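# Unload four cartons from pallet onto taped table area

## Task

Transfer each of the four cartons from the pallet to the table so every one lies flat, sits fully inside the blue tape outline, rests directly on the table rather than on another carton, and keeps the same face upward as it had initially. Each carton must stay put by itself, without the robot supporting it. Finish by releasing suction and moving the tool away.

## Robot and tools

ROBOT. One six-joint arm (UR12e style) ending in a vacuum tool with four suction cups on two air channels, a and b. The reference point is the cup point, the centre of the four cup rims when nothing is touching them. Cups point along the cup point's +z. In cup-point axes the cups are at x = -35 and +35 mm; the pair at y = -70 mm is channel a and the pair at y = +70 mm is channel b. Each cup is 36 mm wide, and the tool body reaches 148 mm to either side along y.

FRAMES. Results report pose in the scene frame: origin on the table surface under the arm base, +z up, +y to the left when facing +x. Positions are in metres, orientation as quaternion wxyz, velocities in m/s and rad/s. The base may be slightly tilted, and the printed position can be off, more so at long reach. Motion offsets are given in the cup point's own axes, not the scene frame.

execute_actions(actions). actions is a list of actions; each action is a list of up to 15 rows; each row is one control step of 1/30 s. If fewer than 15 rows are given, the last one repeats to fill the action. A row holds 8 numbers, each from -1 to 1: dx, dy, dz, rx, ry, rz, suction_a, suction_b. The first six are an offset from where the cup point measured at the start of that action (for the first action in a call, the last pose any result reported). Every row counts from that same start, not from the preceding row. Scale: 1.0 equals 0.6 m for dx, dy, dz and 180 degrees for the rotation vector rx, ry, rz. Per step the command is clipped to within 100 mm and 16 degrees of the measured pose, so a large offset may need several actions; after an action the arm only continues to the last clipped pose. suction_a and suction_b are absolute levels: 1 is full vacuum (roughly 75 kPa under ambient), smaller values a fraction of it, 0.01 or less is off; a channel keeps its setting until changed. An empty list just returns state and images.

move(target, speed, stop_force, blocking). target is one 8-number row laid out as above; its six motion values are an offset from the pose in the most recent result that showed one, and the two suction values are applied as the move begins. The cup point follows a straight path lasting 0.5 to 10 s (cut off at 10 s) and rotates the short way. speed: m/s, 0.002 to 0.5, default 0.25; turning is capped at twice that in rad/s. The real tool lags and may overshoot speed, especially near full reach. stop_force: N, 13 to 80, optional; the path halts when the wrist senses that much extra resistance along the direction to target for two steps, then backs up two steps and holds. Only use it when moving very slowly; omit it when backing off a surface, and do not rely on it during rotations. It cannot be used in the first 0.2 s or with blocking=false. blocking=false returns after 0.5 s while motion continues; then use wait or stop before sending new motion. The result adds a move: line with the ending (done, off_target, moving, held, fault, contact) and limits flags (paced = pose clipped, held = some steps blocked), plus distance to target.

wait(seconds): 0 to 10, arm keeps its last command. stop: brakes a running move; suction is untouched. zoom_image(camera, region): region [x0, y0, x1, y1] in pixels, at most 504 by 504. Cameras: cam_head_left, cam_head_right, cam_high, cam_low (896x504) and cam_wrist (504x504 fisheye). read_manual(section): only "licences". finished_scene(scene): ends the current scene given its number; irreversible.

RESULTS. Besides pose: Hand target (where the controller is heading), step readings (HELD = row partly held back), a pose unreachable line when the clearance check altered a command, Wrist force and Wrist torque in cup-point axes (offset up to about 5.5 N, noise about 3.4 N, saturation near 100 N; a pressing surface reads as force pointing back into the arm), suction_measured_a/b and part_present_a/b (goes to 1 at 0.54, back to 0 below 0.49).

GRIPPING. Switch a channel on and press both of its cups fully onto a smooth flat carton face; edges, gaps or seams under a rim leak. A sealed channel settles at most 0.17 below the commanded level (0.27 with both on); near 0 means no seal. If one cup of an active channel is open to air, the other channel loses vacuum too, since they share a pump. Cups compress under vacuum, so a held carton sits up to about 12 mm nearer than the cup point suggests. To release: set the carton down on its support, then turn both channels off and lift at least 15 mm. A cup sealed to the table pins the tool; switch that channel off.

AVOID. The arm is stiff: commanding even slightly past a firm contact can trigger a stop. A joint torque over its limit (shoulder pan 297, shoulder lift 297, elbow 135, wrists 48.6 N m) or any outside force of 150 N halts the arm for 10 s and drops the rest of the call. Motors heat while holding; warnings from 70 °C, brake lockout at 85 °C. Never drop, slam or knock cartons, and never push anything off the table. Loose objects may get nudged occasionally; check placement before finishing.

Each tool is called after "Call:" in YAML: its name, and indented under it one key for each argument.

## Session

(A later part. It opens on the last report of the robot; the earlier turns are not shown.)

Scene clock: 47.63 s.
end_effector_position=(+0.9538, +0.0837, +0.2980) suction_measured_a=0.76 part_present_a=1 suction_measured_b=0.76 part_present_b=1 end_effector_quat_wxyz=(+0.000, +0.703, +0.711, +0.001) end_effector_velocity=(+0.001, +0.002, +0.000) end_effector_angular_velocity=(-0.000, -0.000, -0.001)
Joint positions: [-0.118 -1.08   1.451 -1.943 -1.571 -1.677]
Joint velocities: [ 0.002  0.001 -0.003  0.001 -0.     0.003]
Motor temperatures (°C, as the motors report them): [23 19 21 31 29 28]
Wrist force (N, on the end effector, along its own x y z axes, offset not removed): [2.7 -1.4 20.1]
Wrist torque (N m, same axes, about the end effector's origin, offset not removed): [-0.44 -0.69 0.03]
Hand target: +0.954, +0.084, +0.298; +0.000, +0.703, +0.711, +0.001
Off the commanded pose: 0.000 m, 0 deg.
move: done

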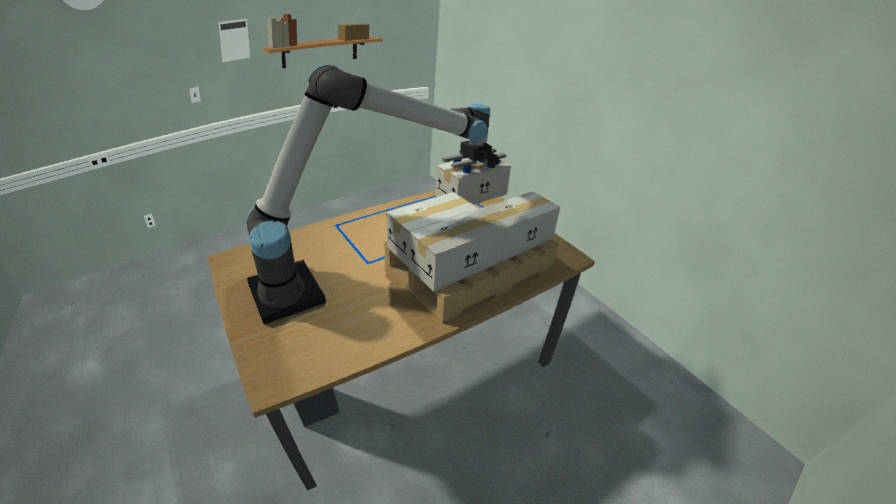

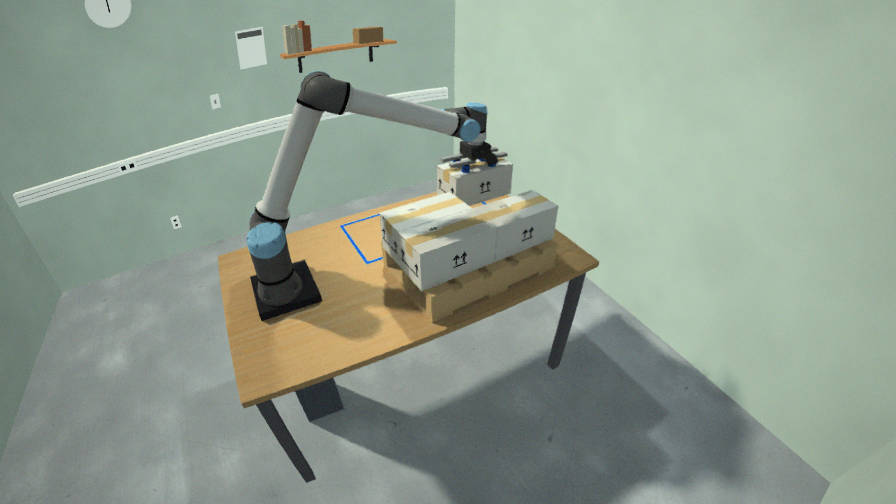

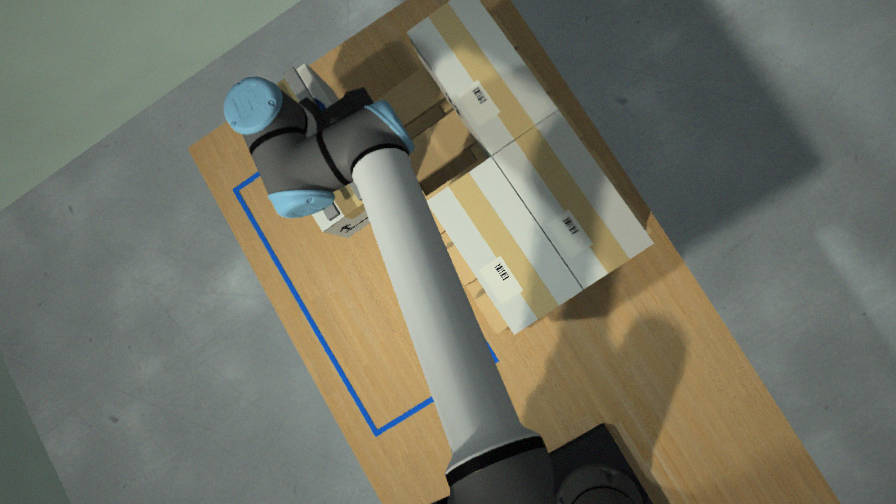

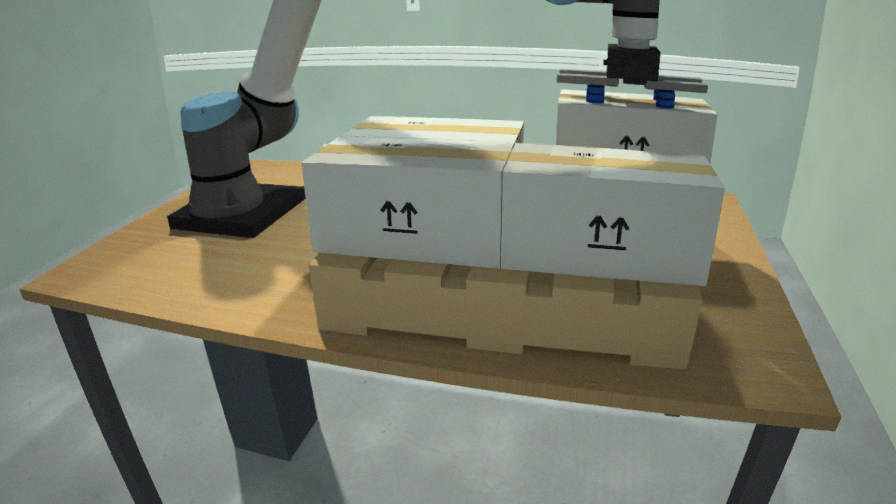

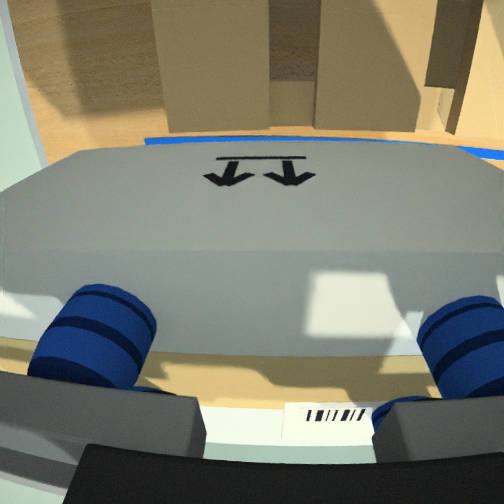

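Call:
move:
  target: [0.2393,0.069,0.02,0,0,0.5035,1,1]
  speed: 0.5

Call:
move:
  target: [0,0,0.215,0,0,0,1,1]
  speed: 0.28

Scene clock: 56.77 s.
end_effector_position=(+0.9936, +0.2276, +0.2862) suction_measured_a=0.76 part_present_a=1 suction_measured_b=0.76 part_present_b=1 end_effector_quat_wxyz=(-0.000, +1.000, +0.001, +0.001) end_effector_velocity=(+0.001, +0.000, -0.000) end_effector_angular_velocity=(-0.002, +0.001, -0.018)
Joint positions: [ 0.03  -0.975  1.306 -1.904 -1.571  0.052]
Joint velocities: [ 0.     0.002 -0.003  0.002 -0.002  0.019]
Motor temperatures (°C, as the motors report them): [23 19 21 31 29 28]
Wrist force (N, on the end effector, along its own x y z axes, offset not removed): [1.8 -2.2 21.4]
Wrist torque (N m, same axes, about the end effector's origin, offset not removed): [-0.46 -0.52 0.10]
Hand target: +0.994, +0.228, +0.286; -0.000, +1.000, -0.000, +0.001
Off the commanded pose: 0.000 m, 0 deg.
move: done

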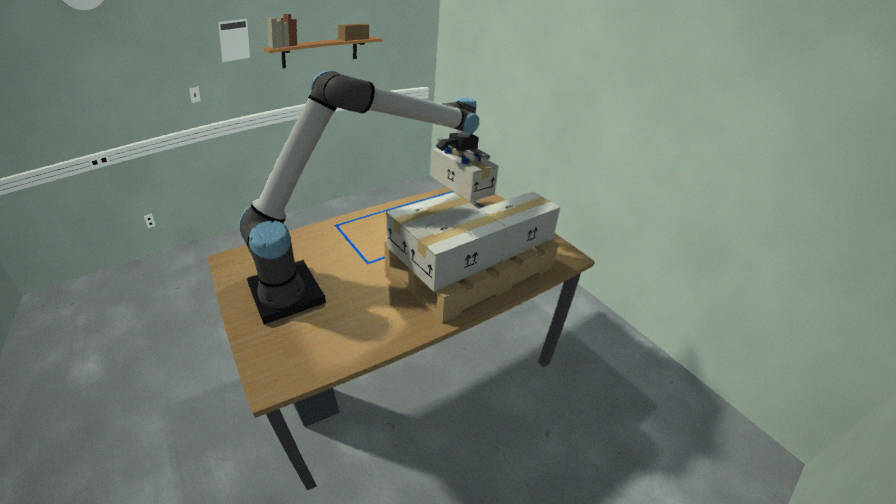

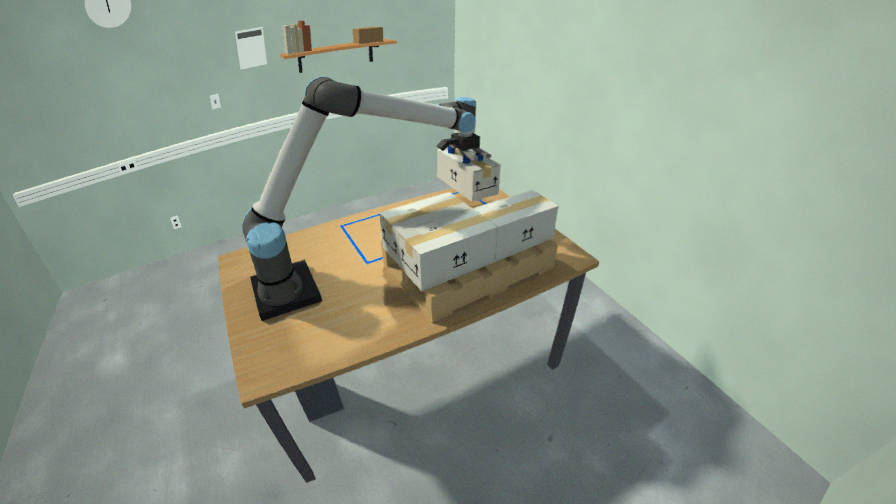

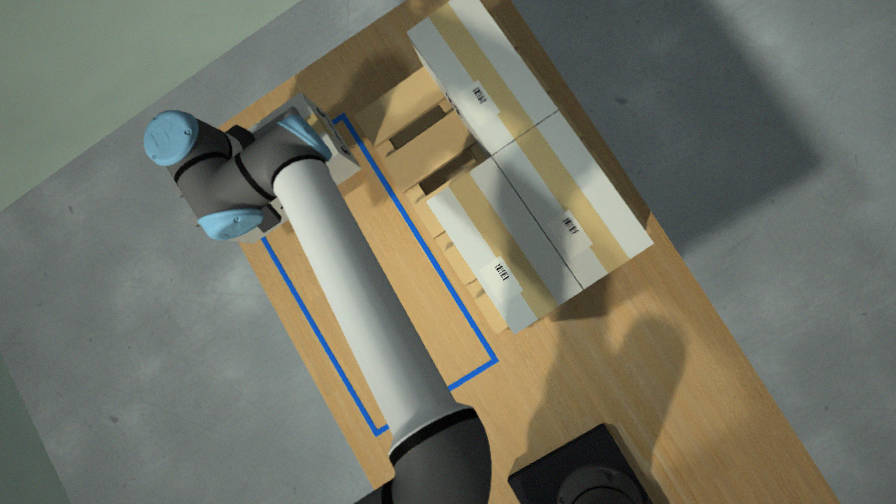

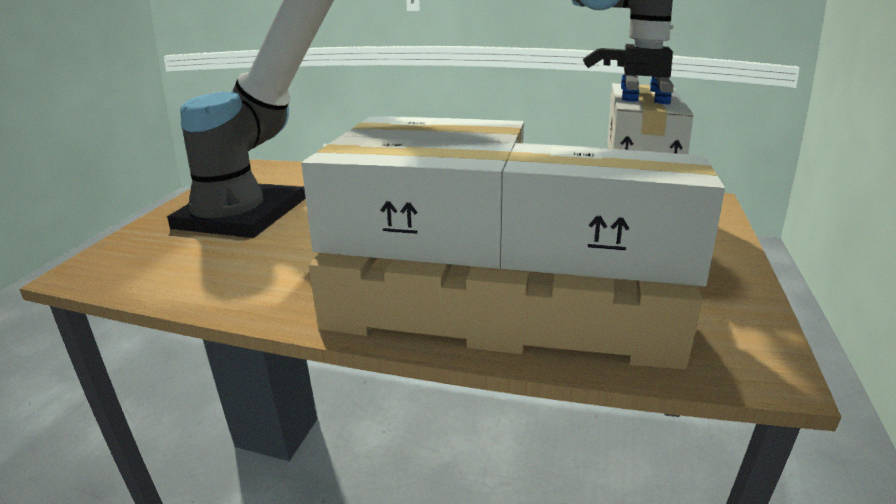

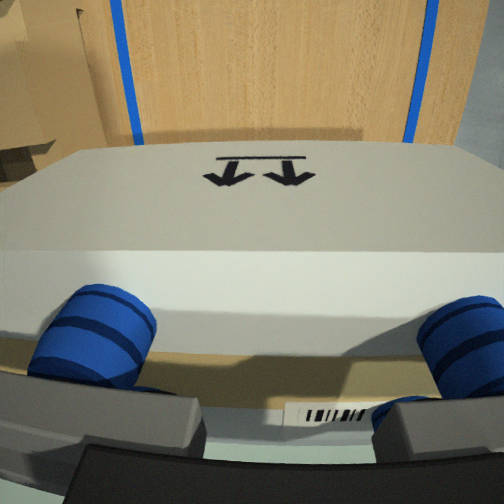

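Scene clock: 57.93 s.
end_effector_position=(+0.9937, +0.2277, +0.1576) suction_measured_a=0.76 part_present_a=1 suction_measured_b=0.76 part_present_b=1 end_effector_quat_wxyz=(-0.000, +1.000, +0.001, +0.001) end_effector_velocity=(-0.000, -0.000, -0.003) end_effector_angular_velocity=(+0.000, +0.001, +0.000)
Joint positions: [ 0.03  -0.886  1.403 -2.089 -1.571  0.052]
Joint velocities: [-0.     0.003  0.002 -0.004  0.    -0.   ]
Motor temperatures (°C, as the motors report them): [23 19 21 31 29 28]
Wrist force (N, on the end effector, along its own x y z axes, offset not removed): [0.8 -0.7 20.4]
Wrist torque (N m, same axes, about the end effector's origin, offset not removed): [-0.42 -0.33 0.04]
Hand target: +0.994, +0.228, +0.157; -0.000, +1.000, +0.001, +0.001
Off the commanded pose: 0.000 m, 0 deg.
move: done

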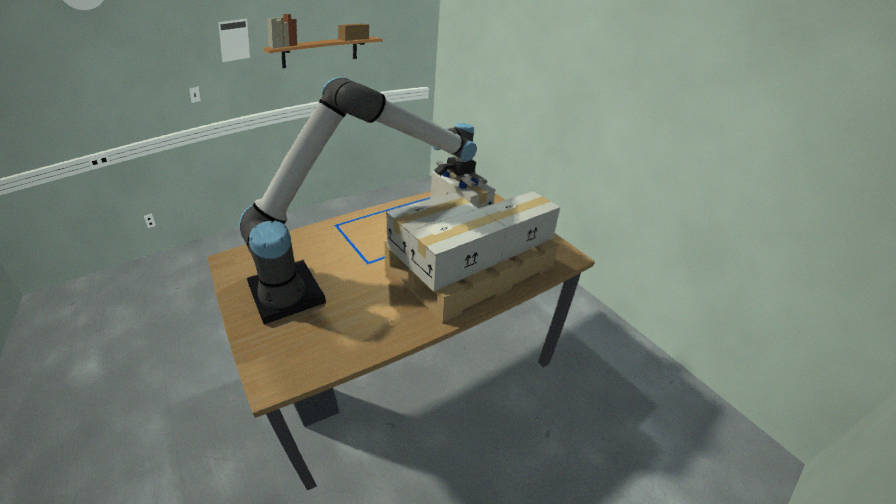

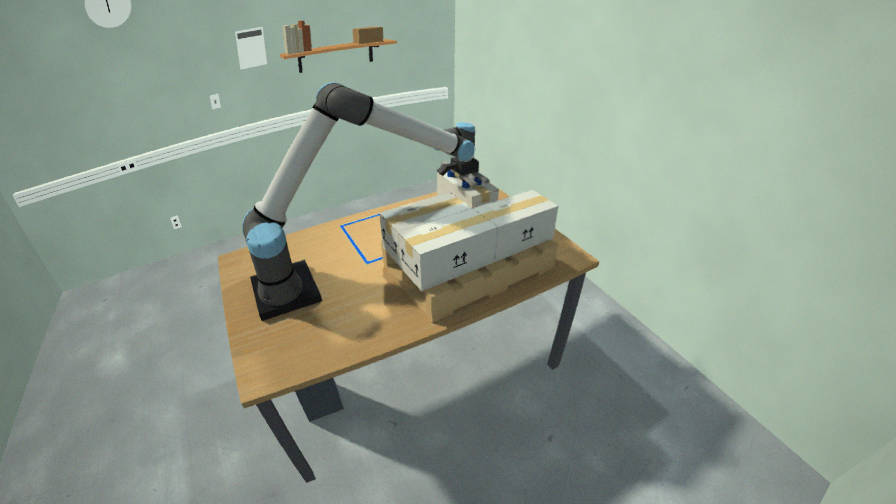

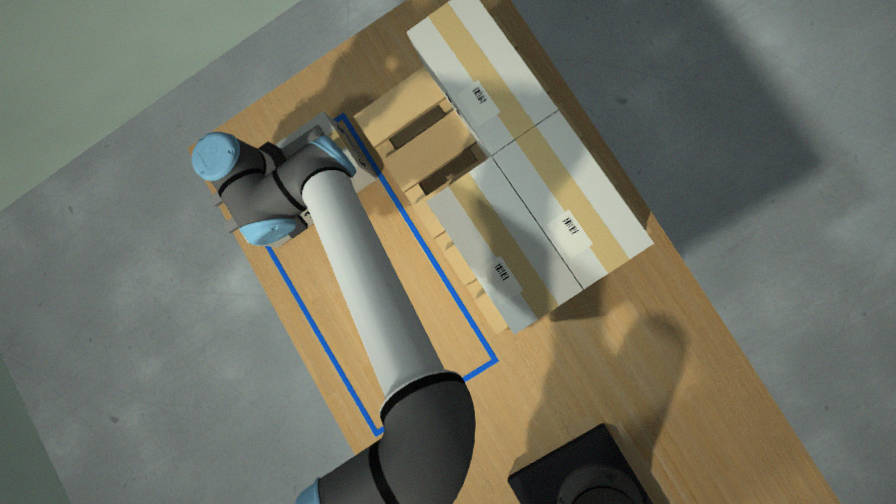

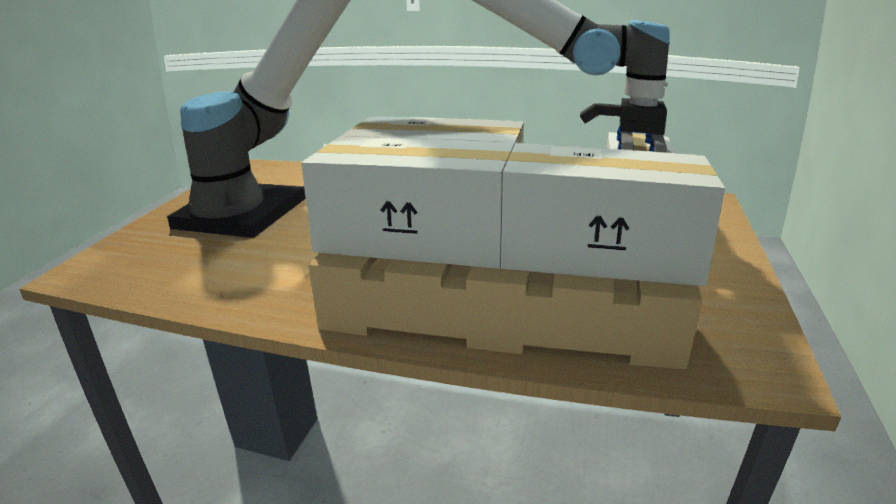

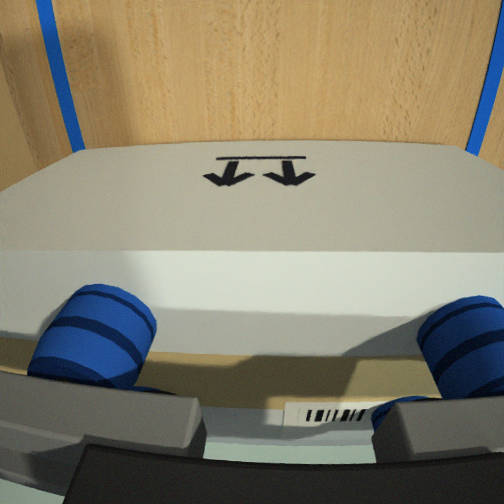

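Call:
move:
  target: [0,-0.009,0.025,0,0,0,1,1]
  speed: 0.03

Scene clock: 64.60 s.
end_effector_position=(+0.9940, +0.2329, +0.1437) suction_measured_a=0.76 part_present_a=1 suction_measured_b=0.76 part_present_b=1 end_effector_quat_wxyz=(-0.000, +1.000, +0.001, +0.001) end_effector_velocity=(-0.000, +0.001, -0.004) end_effector_angular_velocity=(-0.001, +0.001, +0.000)
Joint positions: [ 0.035 -0.873  1.407 -2.107 -1.571  0.057]
Joint velocities: [ 0.001  0.003  0.002 -0.004 -0.001  0.001]
Motor temperatures (°C, as the motors report them): [23 19 21 31 29 28]
Wrist force (N, on the end effector, along its own x y z axes, offset not removed): [-16.0 15.2 -80.1]
Wrist torque (N m, same axes, about the end effector's origin, offset not removed): [-1.18 -1.09 0.18]
Hand target: +0.994, +0.233, +0.143; -0.000, +1.000, +0.001, +0.001
Off the commanded pose: 0.001 m, 0 deg.
move: done

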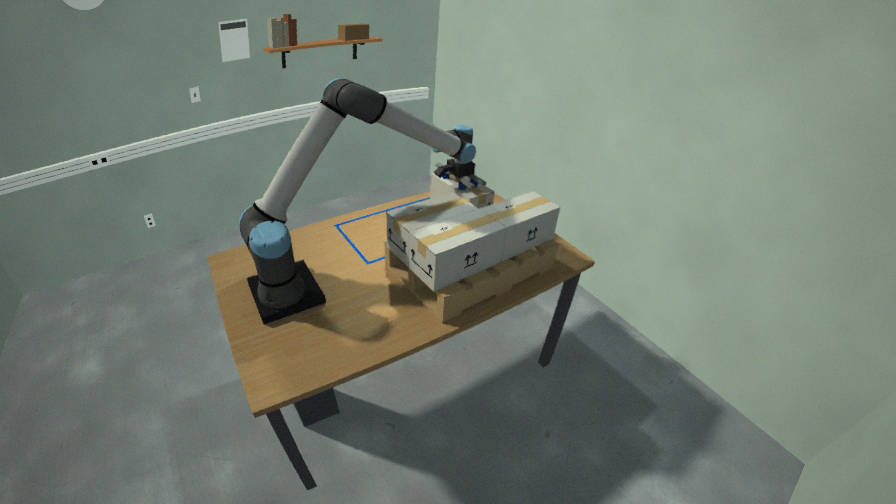

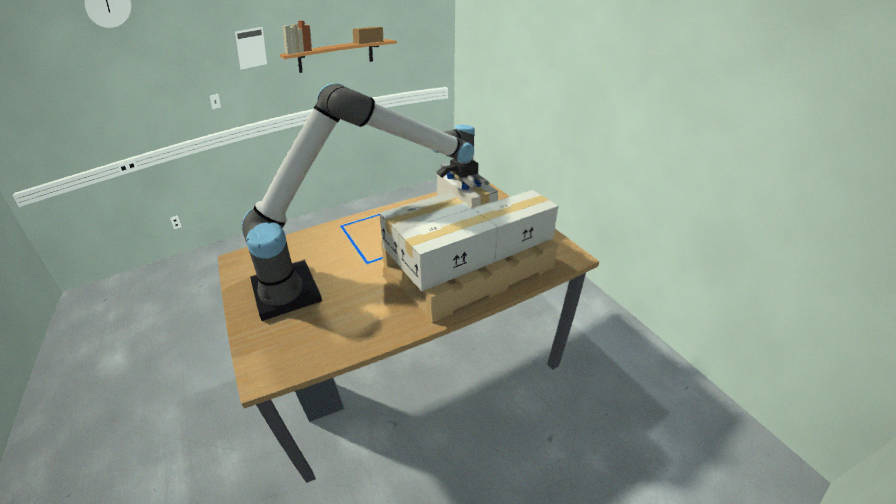

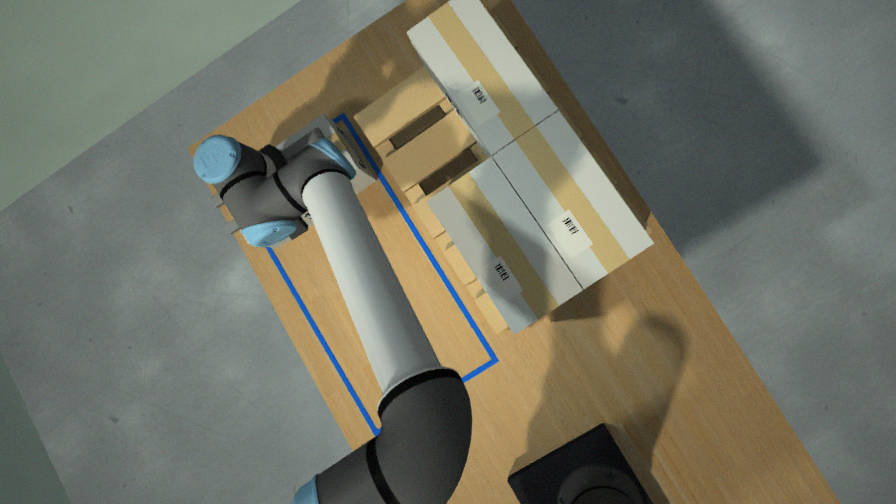

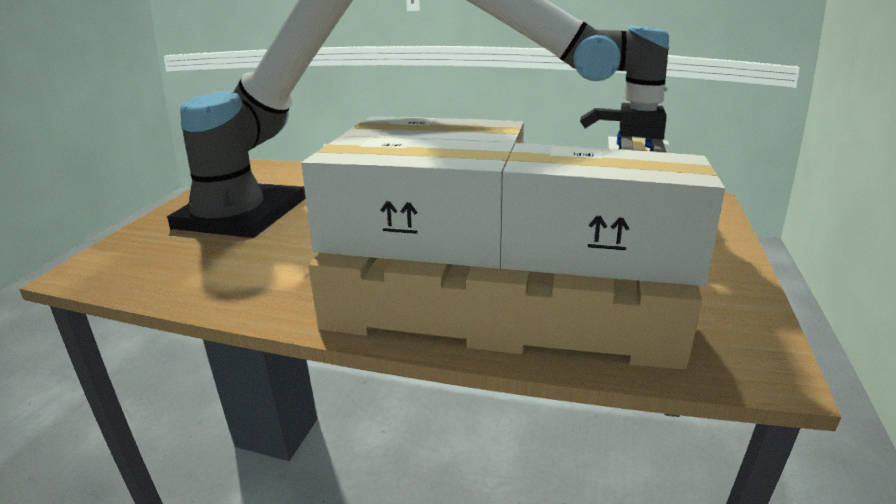

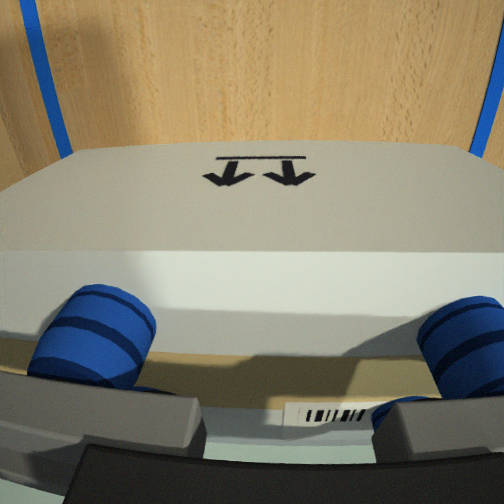

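Call:
execute_actions:
  actions:
    - [[0,0,-0.004,0,0,0,0,0],[0,0,-0.004,0,0,0,0,0],[0,0,-0.004,0,0,0,0,0],[0,0,-0.004,0,0,0,0,0],[0,0,-0.004,0,0,0,0,0],[0,0,-0.004,0,0,0,0,0],[0,0,-0.004,0,0,0,0,0],[0,0,-0.008,0,0,0,0,0],[0,0,-0.012,0,0,0,0,0],[0,0,-0.016,0,0,0,0,0],[0,0,-0.02,0,0,0,0,0]]

Call:
move:
  target: [-0.03,0.05,-0.22,0,0,0,0,0]
  speed: 0.4

Scene clock: 76.20 s.
end_effector_position=(+0.9947, +0.2330, +0.1448) suction_measured_a=0.76 part_present_a=1 suction_measured_b=0.76 part_present_b=1 end_effector_quat_wxyz=(-0.000, +1.000, +0.001, +0.002) end_effector_velocity=(-0.001, +0.001, -0.001) end_effector_angular_velocity=(-0.000, +0.001, +0.001)
Joint positions: [ 0.036 -0.873  1.406 -2.108 -1.571  0.057]
Joint velocities: [ 0.001  0.     0.001  0.    -0.    -0.   ]
Motor temperatures (°C, as the motors report them): [23 19 21 31 29 28]
Wrist force (N, on the end effector, along its own x y z axes, offset not removed): [-0.9 7.1 -24.1]
Wrist torque (N m, same axes, about the end effector's origin, offset not removed): [-0.91 -1.81 0.28]
Hand target: +0.995, +0.233, +0.145; -0.000, +1.000, +0.001, +0.002
Off the commanded pose: 0.011 m, 0 deg.
FORCE FAULT: contact force on the arm reached its limit, and the arm stopped for 10 seconds. The contact can be on any part of the arm, not only on its tool. That time counts as 7 of the actions that you can send in this scene; the call itself counts as one more. The arm ran no command of this call. The arm holds still and accepts commands again. Move the arm away from the contact; if what it grips holds it there, let go first. Pushing or pulling that hard again can fault the arm again.
Step readings (end_effector_position):
0: (+0.9947, +0.2330, +0.1448)
1: (+0.9947, +0.2330, +0.1448)
2: (+0.9947, +0.2330, +0.1448)
4: (+0.9947, +0.2330, +0.1448)
8: (+0.9947, +0.2330, +0.1448)
15: (+0.9947, +0.2330, +0.1448)

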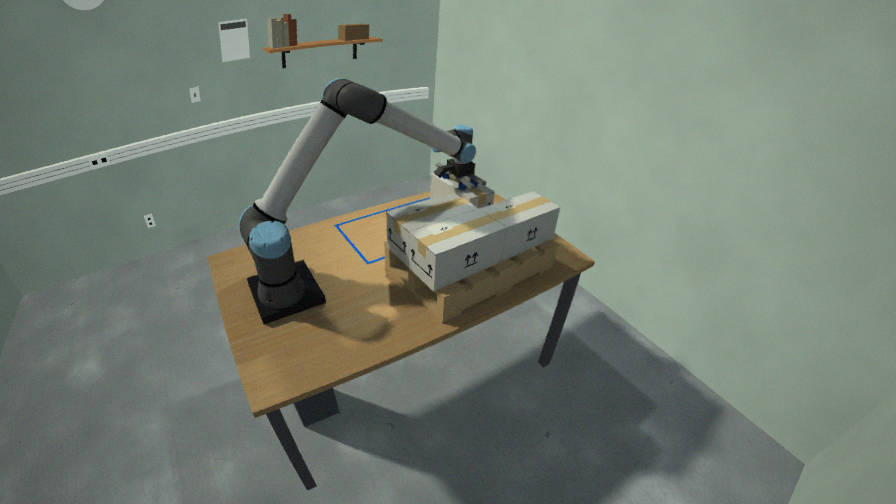

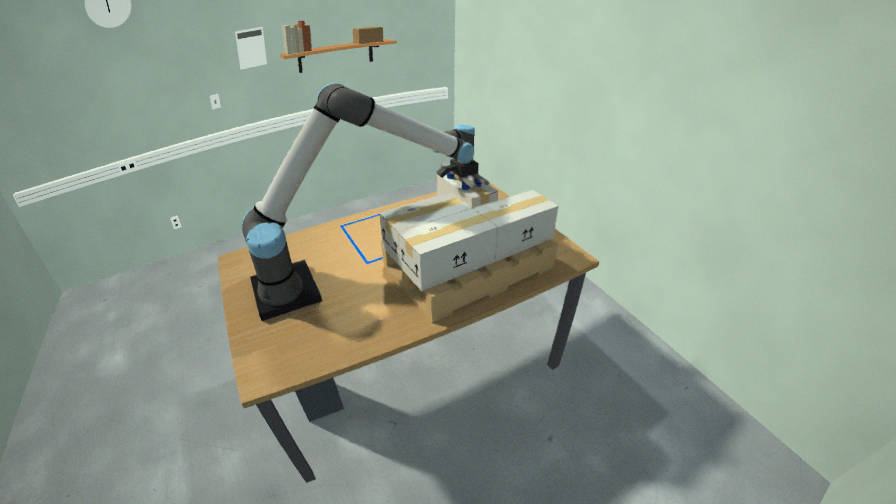

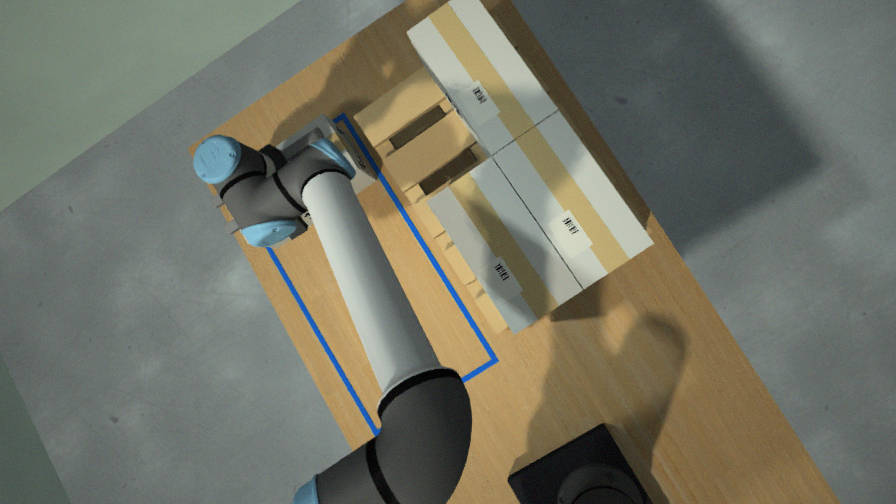

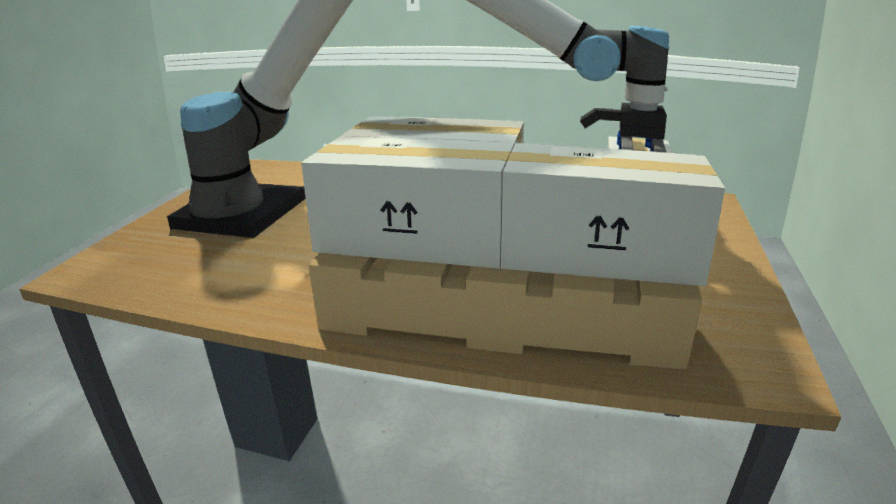

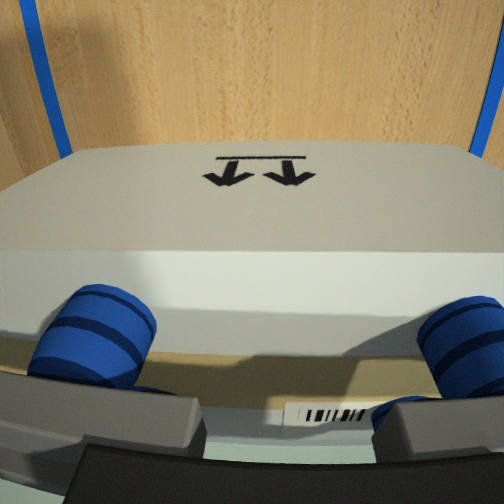

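not run: a fault stop came before this call.

A force fault; contact is at about z 0.1455, so I'll target 0.146 from now on.

Call:
execute_actions:
  actions:
    - [[0,0,-0.002,0,0,0,0,0],[0,0,-0.002,0,0,0,0,0],[0,0,-0.002,0,0,0,0,0],[0,0,-0.002,0,0,0,0,0],[0,0,-0.002,0,0,0,0,0],[0,0,-0.002,0,0,0,0,0],[0,0,-0.002,0,0,0,0,0],[0,0,-0.006,0,0,0,0,0],[0,0,-0.01,0,0,0,0,0],[0,0,-0.014,0,0,0,0,0],[0,0,-0.018,0,0,0,0,0]]

Call:
move:
  target: [-0.03,0.05,-0.22,0,0,0,0,0]
  speed: 0.4

Scene clock: 83.33 s.
end_effector_position=(+0.9945, +0.2330, +0.1525) suction_measured_a=0.01 part_present_a=0 suction_measured_b=0.01 part_present_b=0 end_effector_quat_wxyz=(-0.000, +1.000, +0.001, +0.002) end_effector_velocity=(+0.000, +0.001, +0.024) end_effector_angular_velocity=(+0.000, -0.002, +0.001)
Joint positions: [ 0.036 -0.88   1.402 -2.097 -1.571  0.057]
Joint velocities: [ 0.001 -0.02  -0.012  0.03   0.     0.   ]
Motor temperatures (°C, as the motors report them): [23 19 21 31 29 28]
Wrist force (N, on the end effector, along its own x y z axes, offset not removed): [0.4 -3.2 -26.9]
Wrist torque (N m, same axes, about the end effector's origin, offset not removed): [-0.53 -0.01 0.02]
Hand target: +0.995, +0.233, +0.156; -0.000, +1.000, +0.001, +0.002
Off the commanded pose: 0.003 m, 0 deg.
Step readings (end_effector_position):
0: (+0.9947, +0.2330, +0.1448)
1: (+0.9947, +0.2330, +0.1448)
2: (+0.9947, +0.2330, +0.1448)
4: (+0.9948, +0.2330, +0.1453)
8: (+0.9947, +0.2330, +0.1458)
15: end_effector_position above

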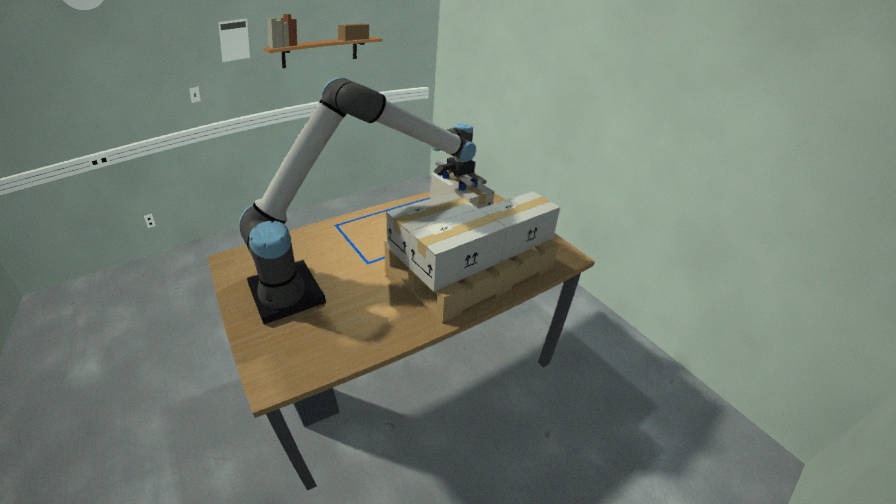

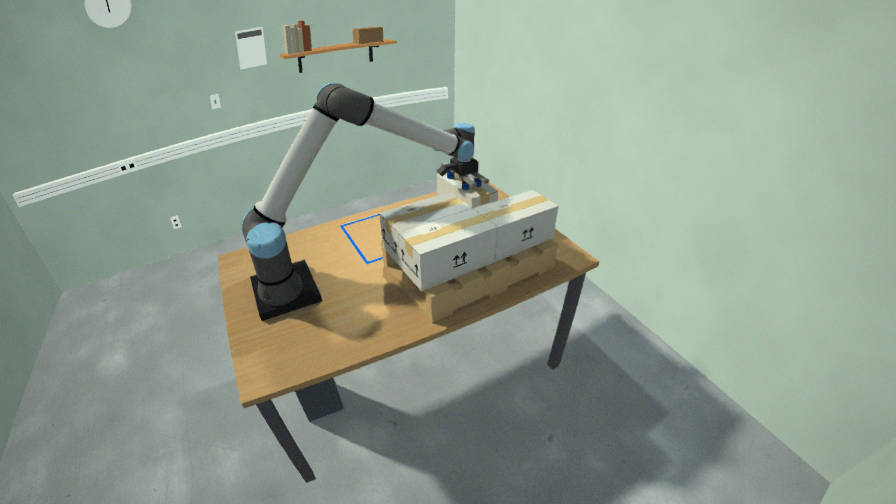

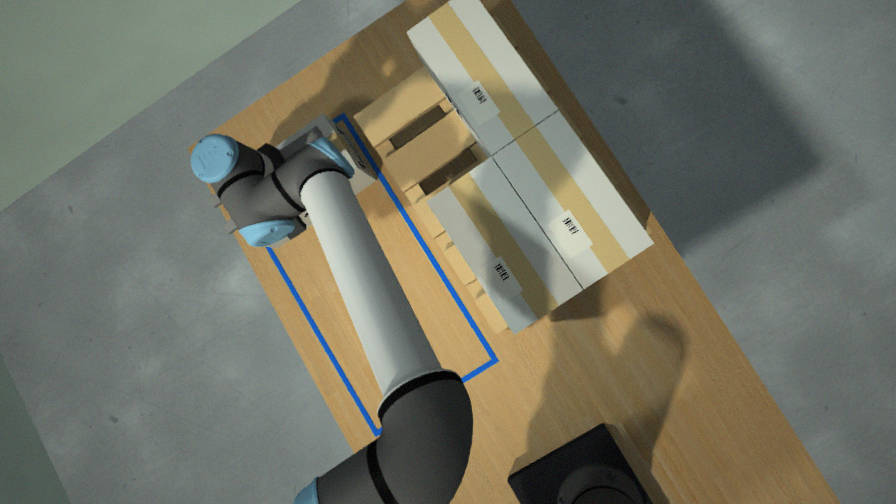

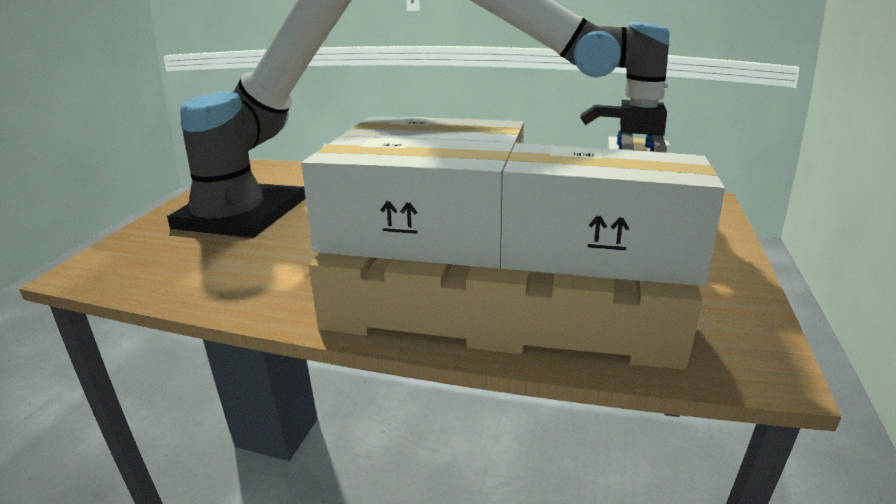

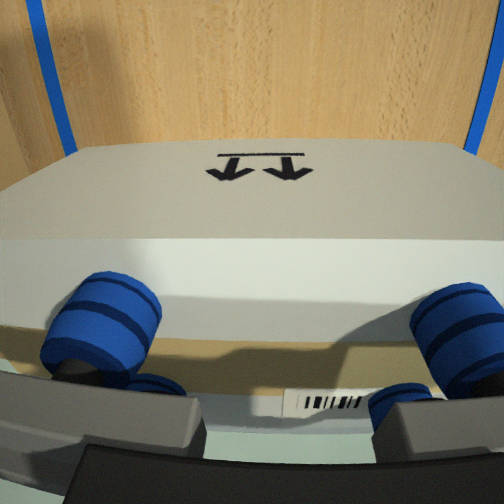

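Scene clock: 84.47 s.
end_effector_position=(+0.9762, +0.2030, +0.2841) suction_measured_a=0.01 part_present_a=0 suction_measured_b=0.01 part_present_b=0 end_effector_quat_wxyz=(-0.000, +1.000, +0.001, +0.002) end_effector_velocity=(-0.001, +0.000, +0.001) end_effector_angular_velocity=(+0.001, +0.001, +0.001)
Joint positions: [ 0.006 -1.01   1.368 -1.933 -1.571  0.028]
Joint velocities: [-0.    -0.001 -0.001  0.003  0.001 -0.001]
Motor temperatures (°C, as the motors report them): [23 19 21 31 29 28]
Wrist force (N, on the end effector, along its own x y z axes, offset not removed): [-0.3 -1.4 0.0]
Wrist torque (N m, same axes, about the end effector's origin, offset not removed): [-0.28 0.02 0.06]
Hand target: +0.976, +0.203, +0.284; -0.000, +1.000, +0.001, +0.002
Off the commanded pose: 0.000 m, 0 deg.
move: done

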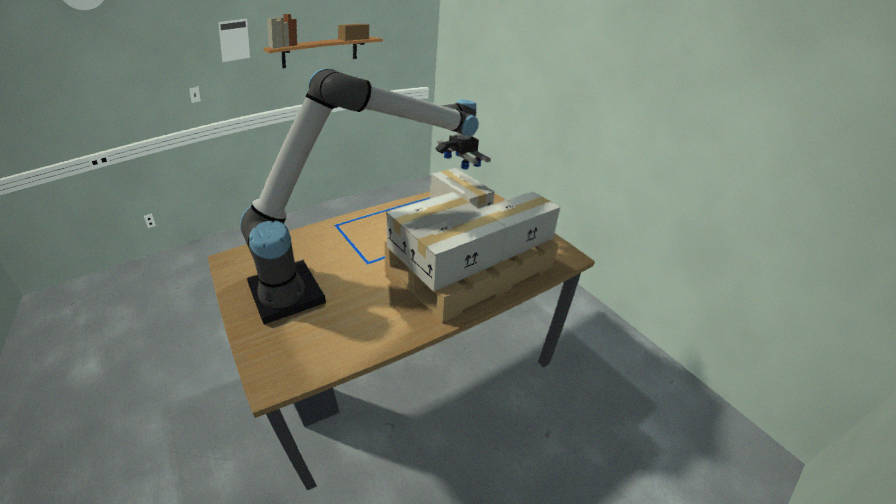

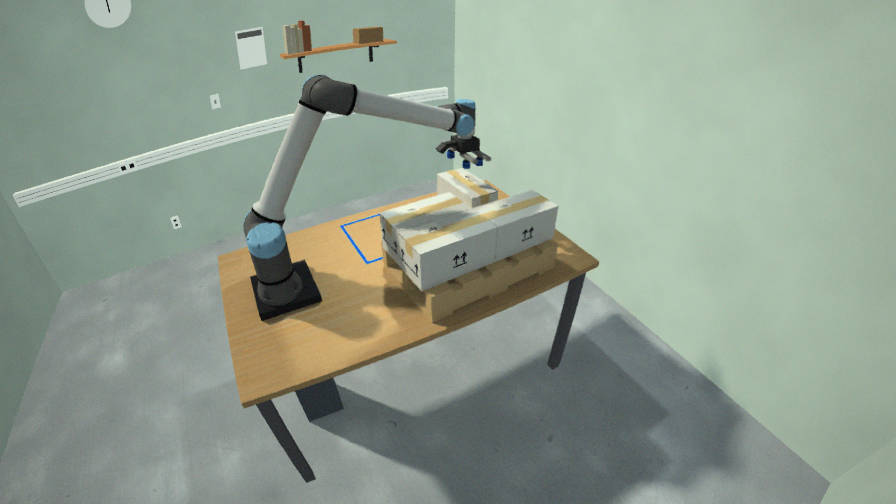

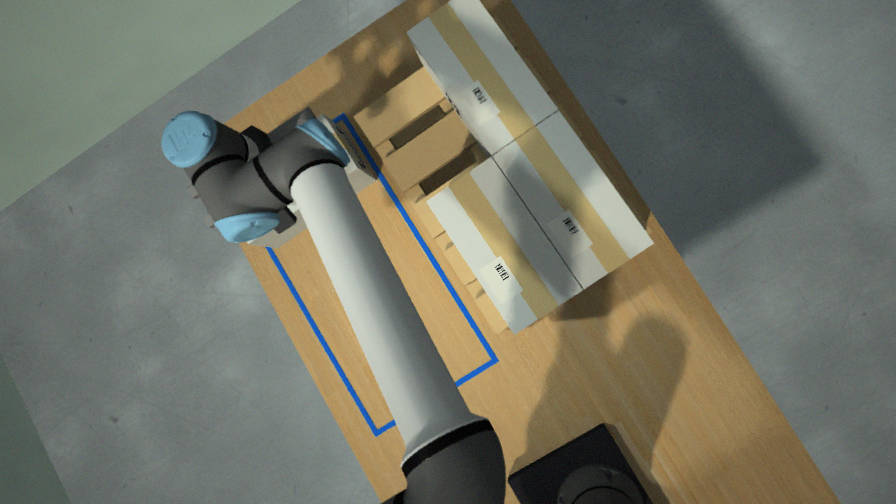

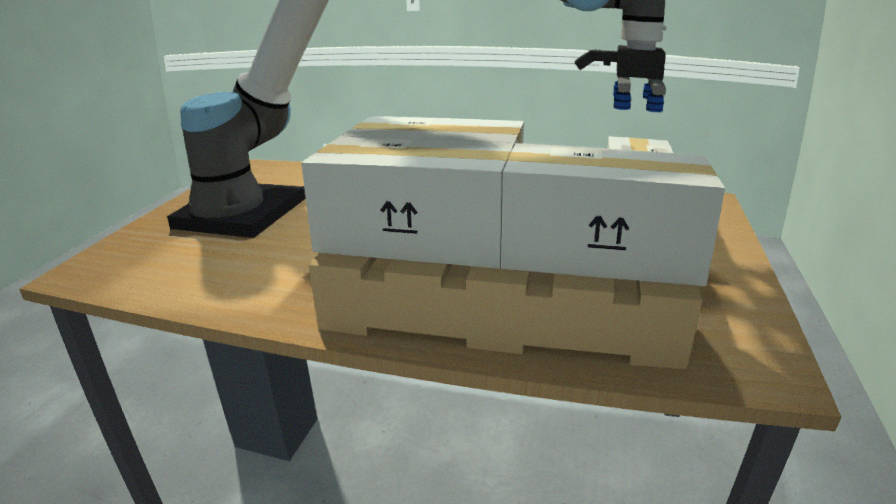

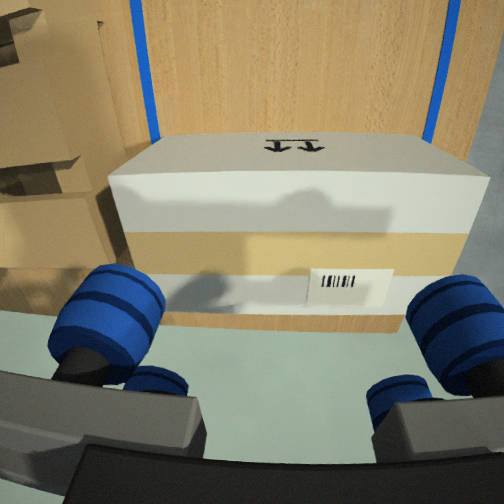

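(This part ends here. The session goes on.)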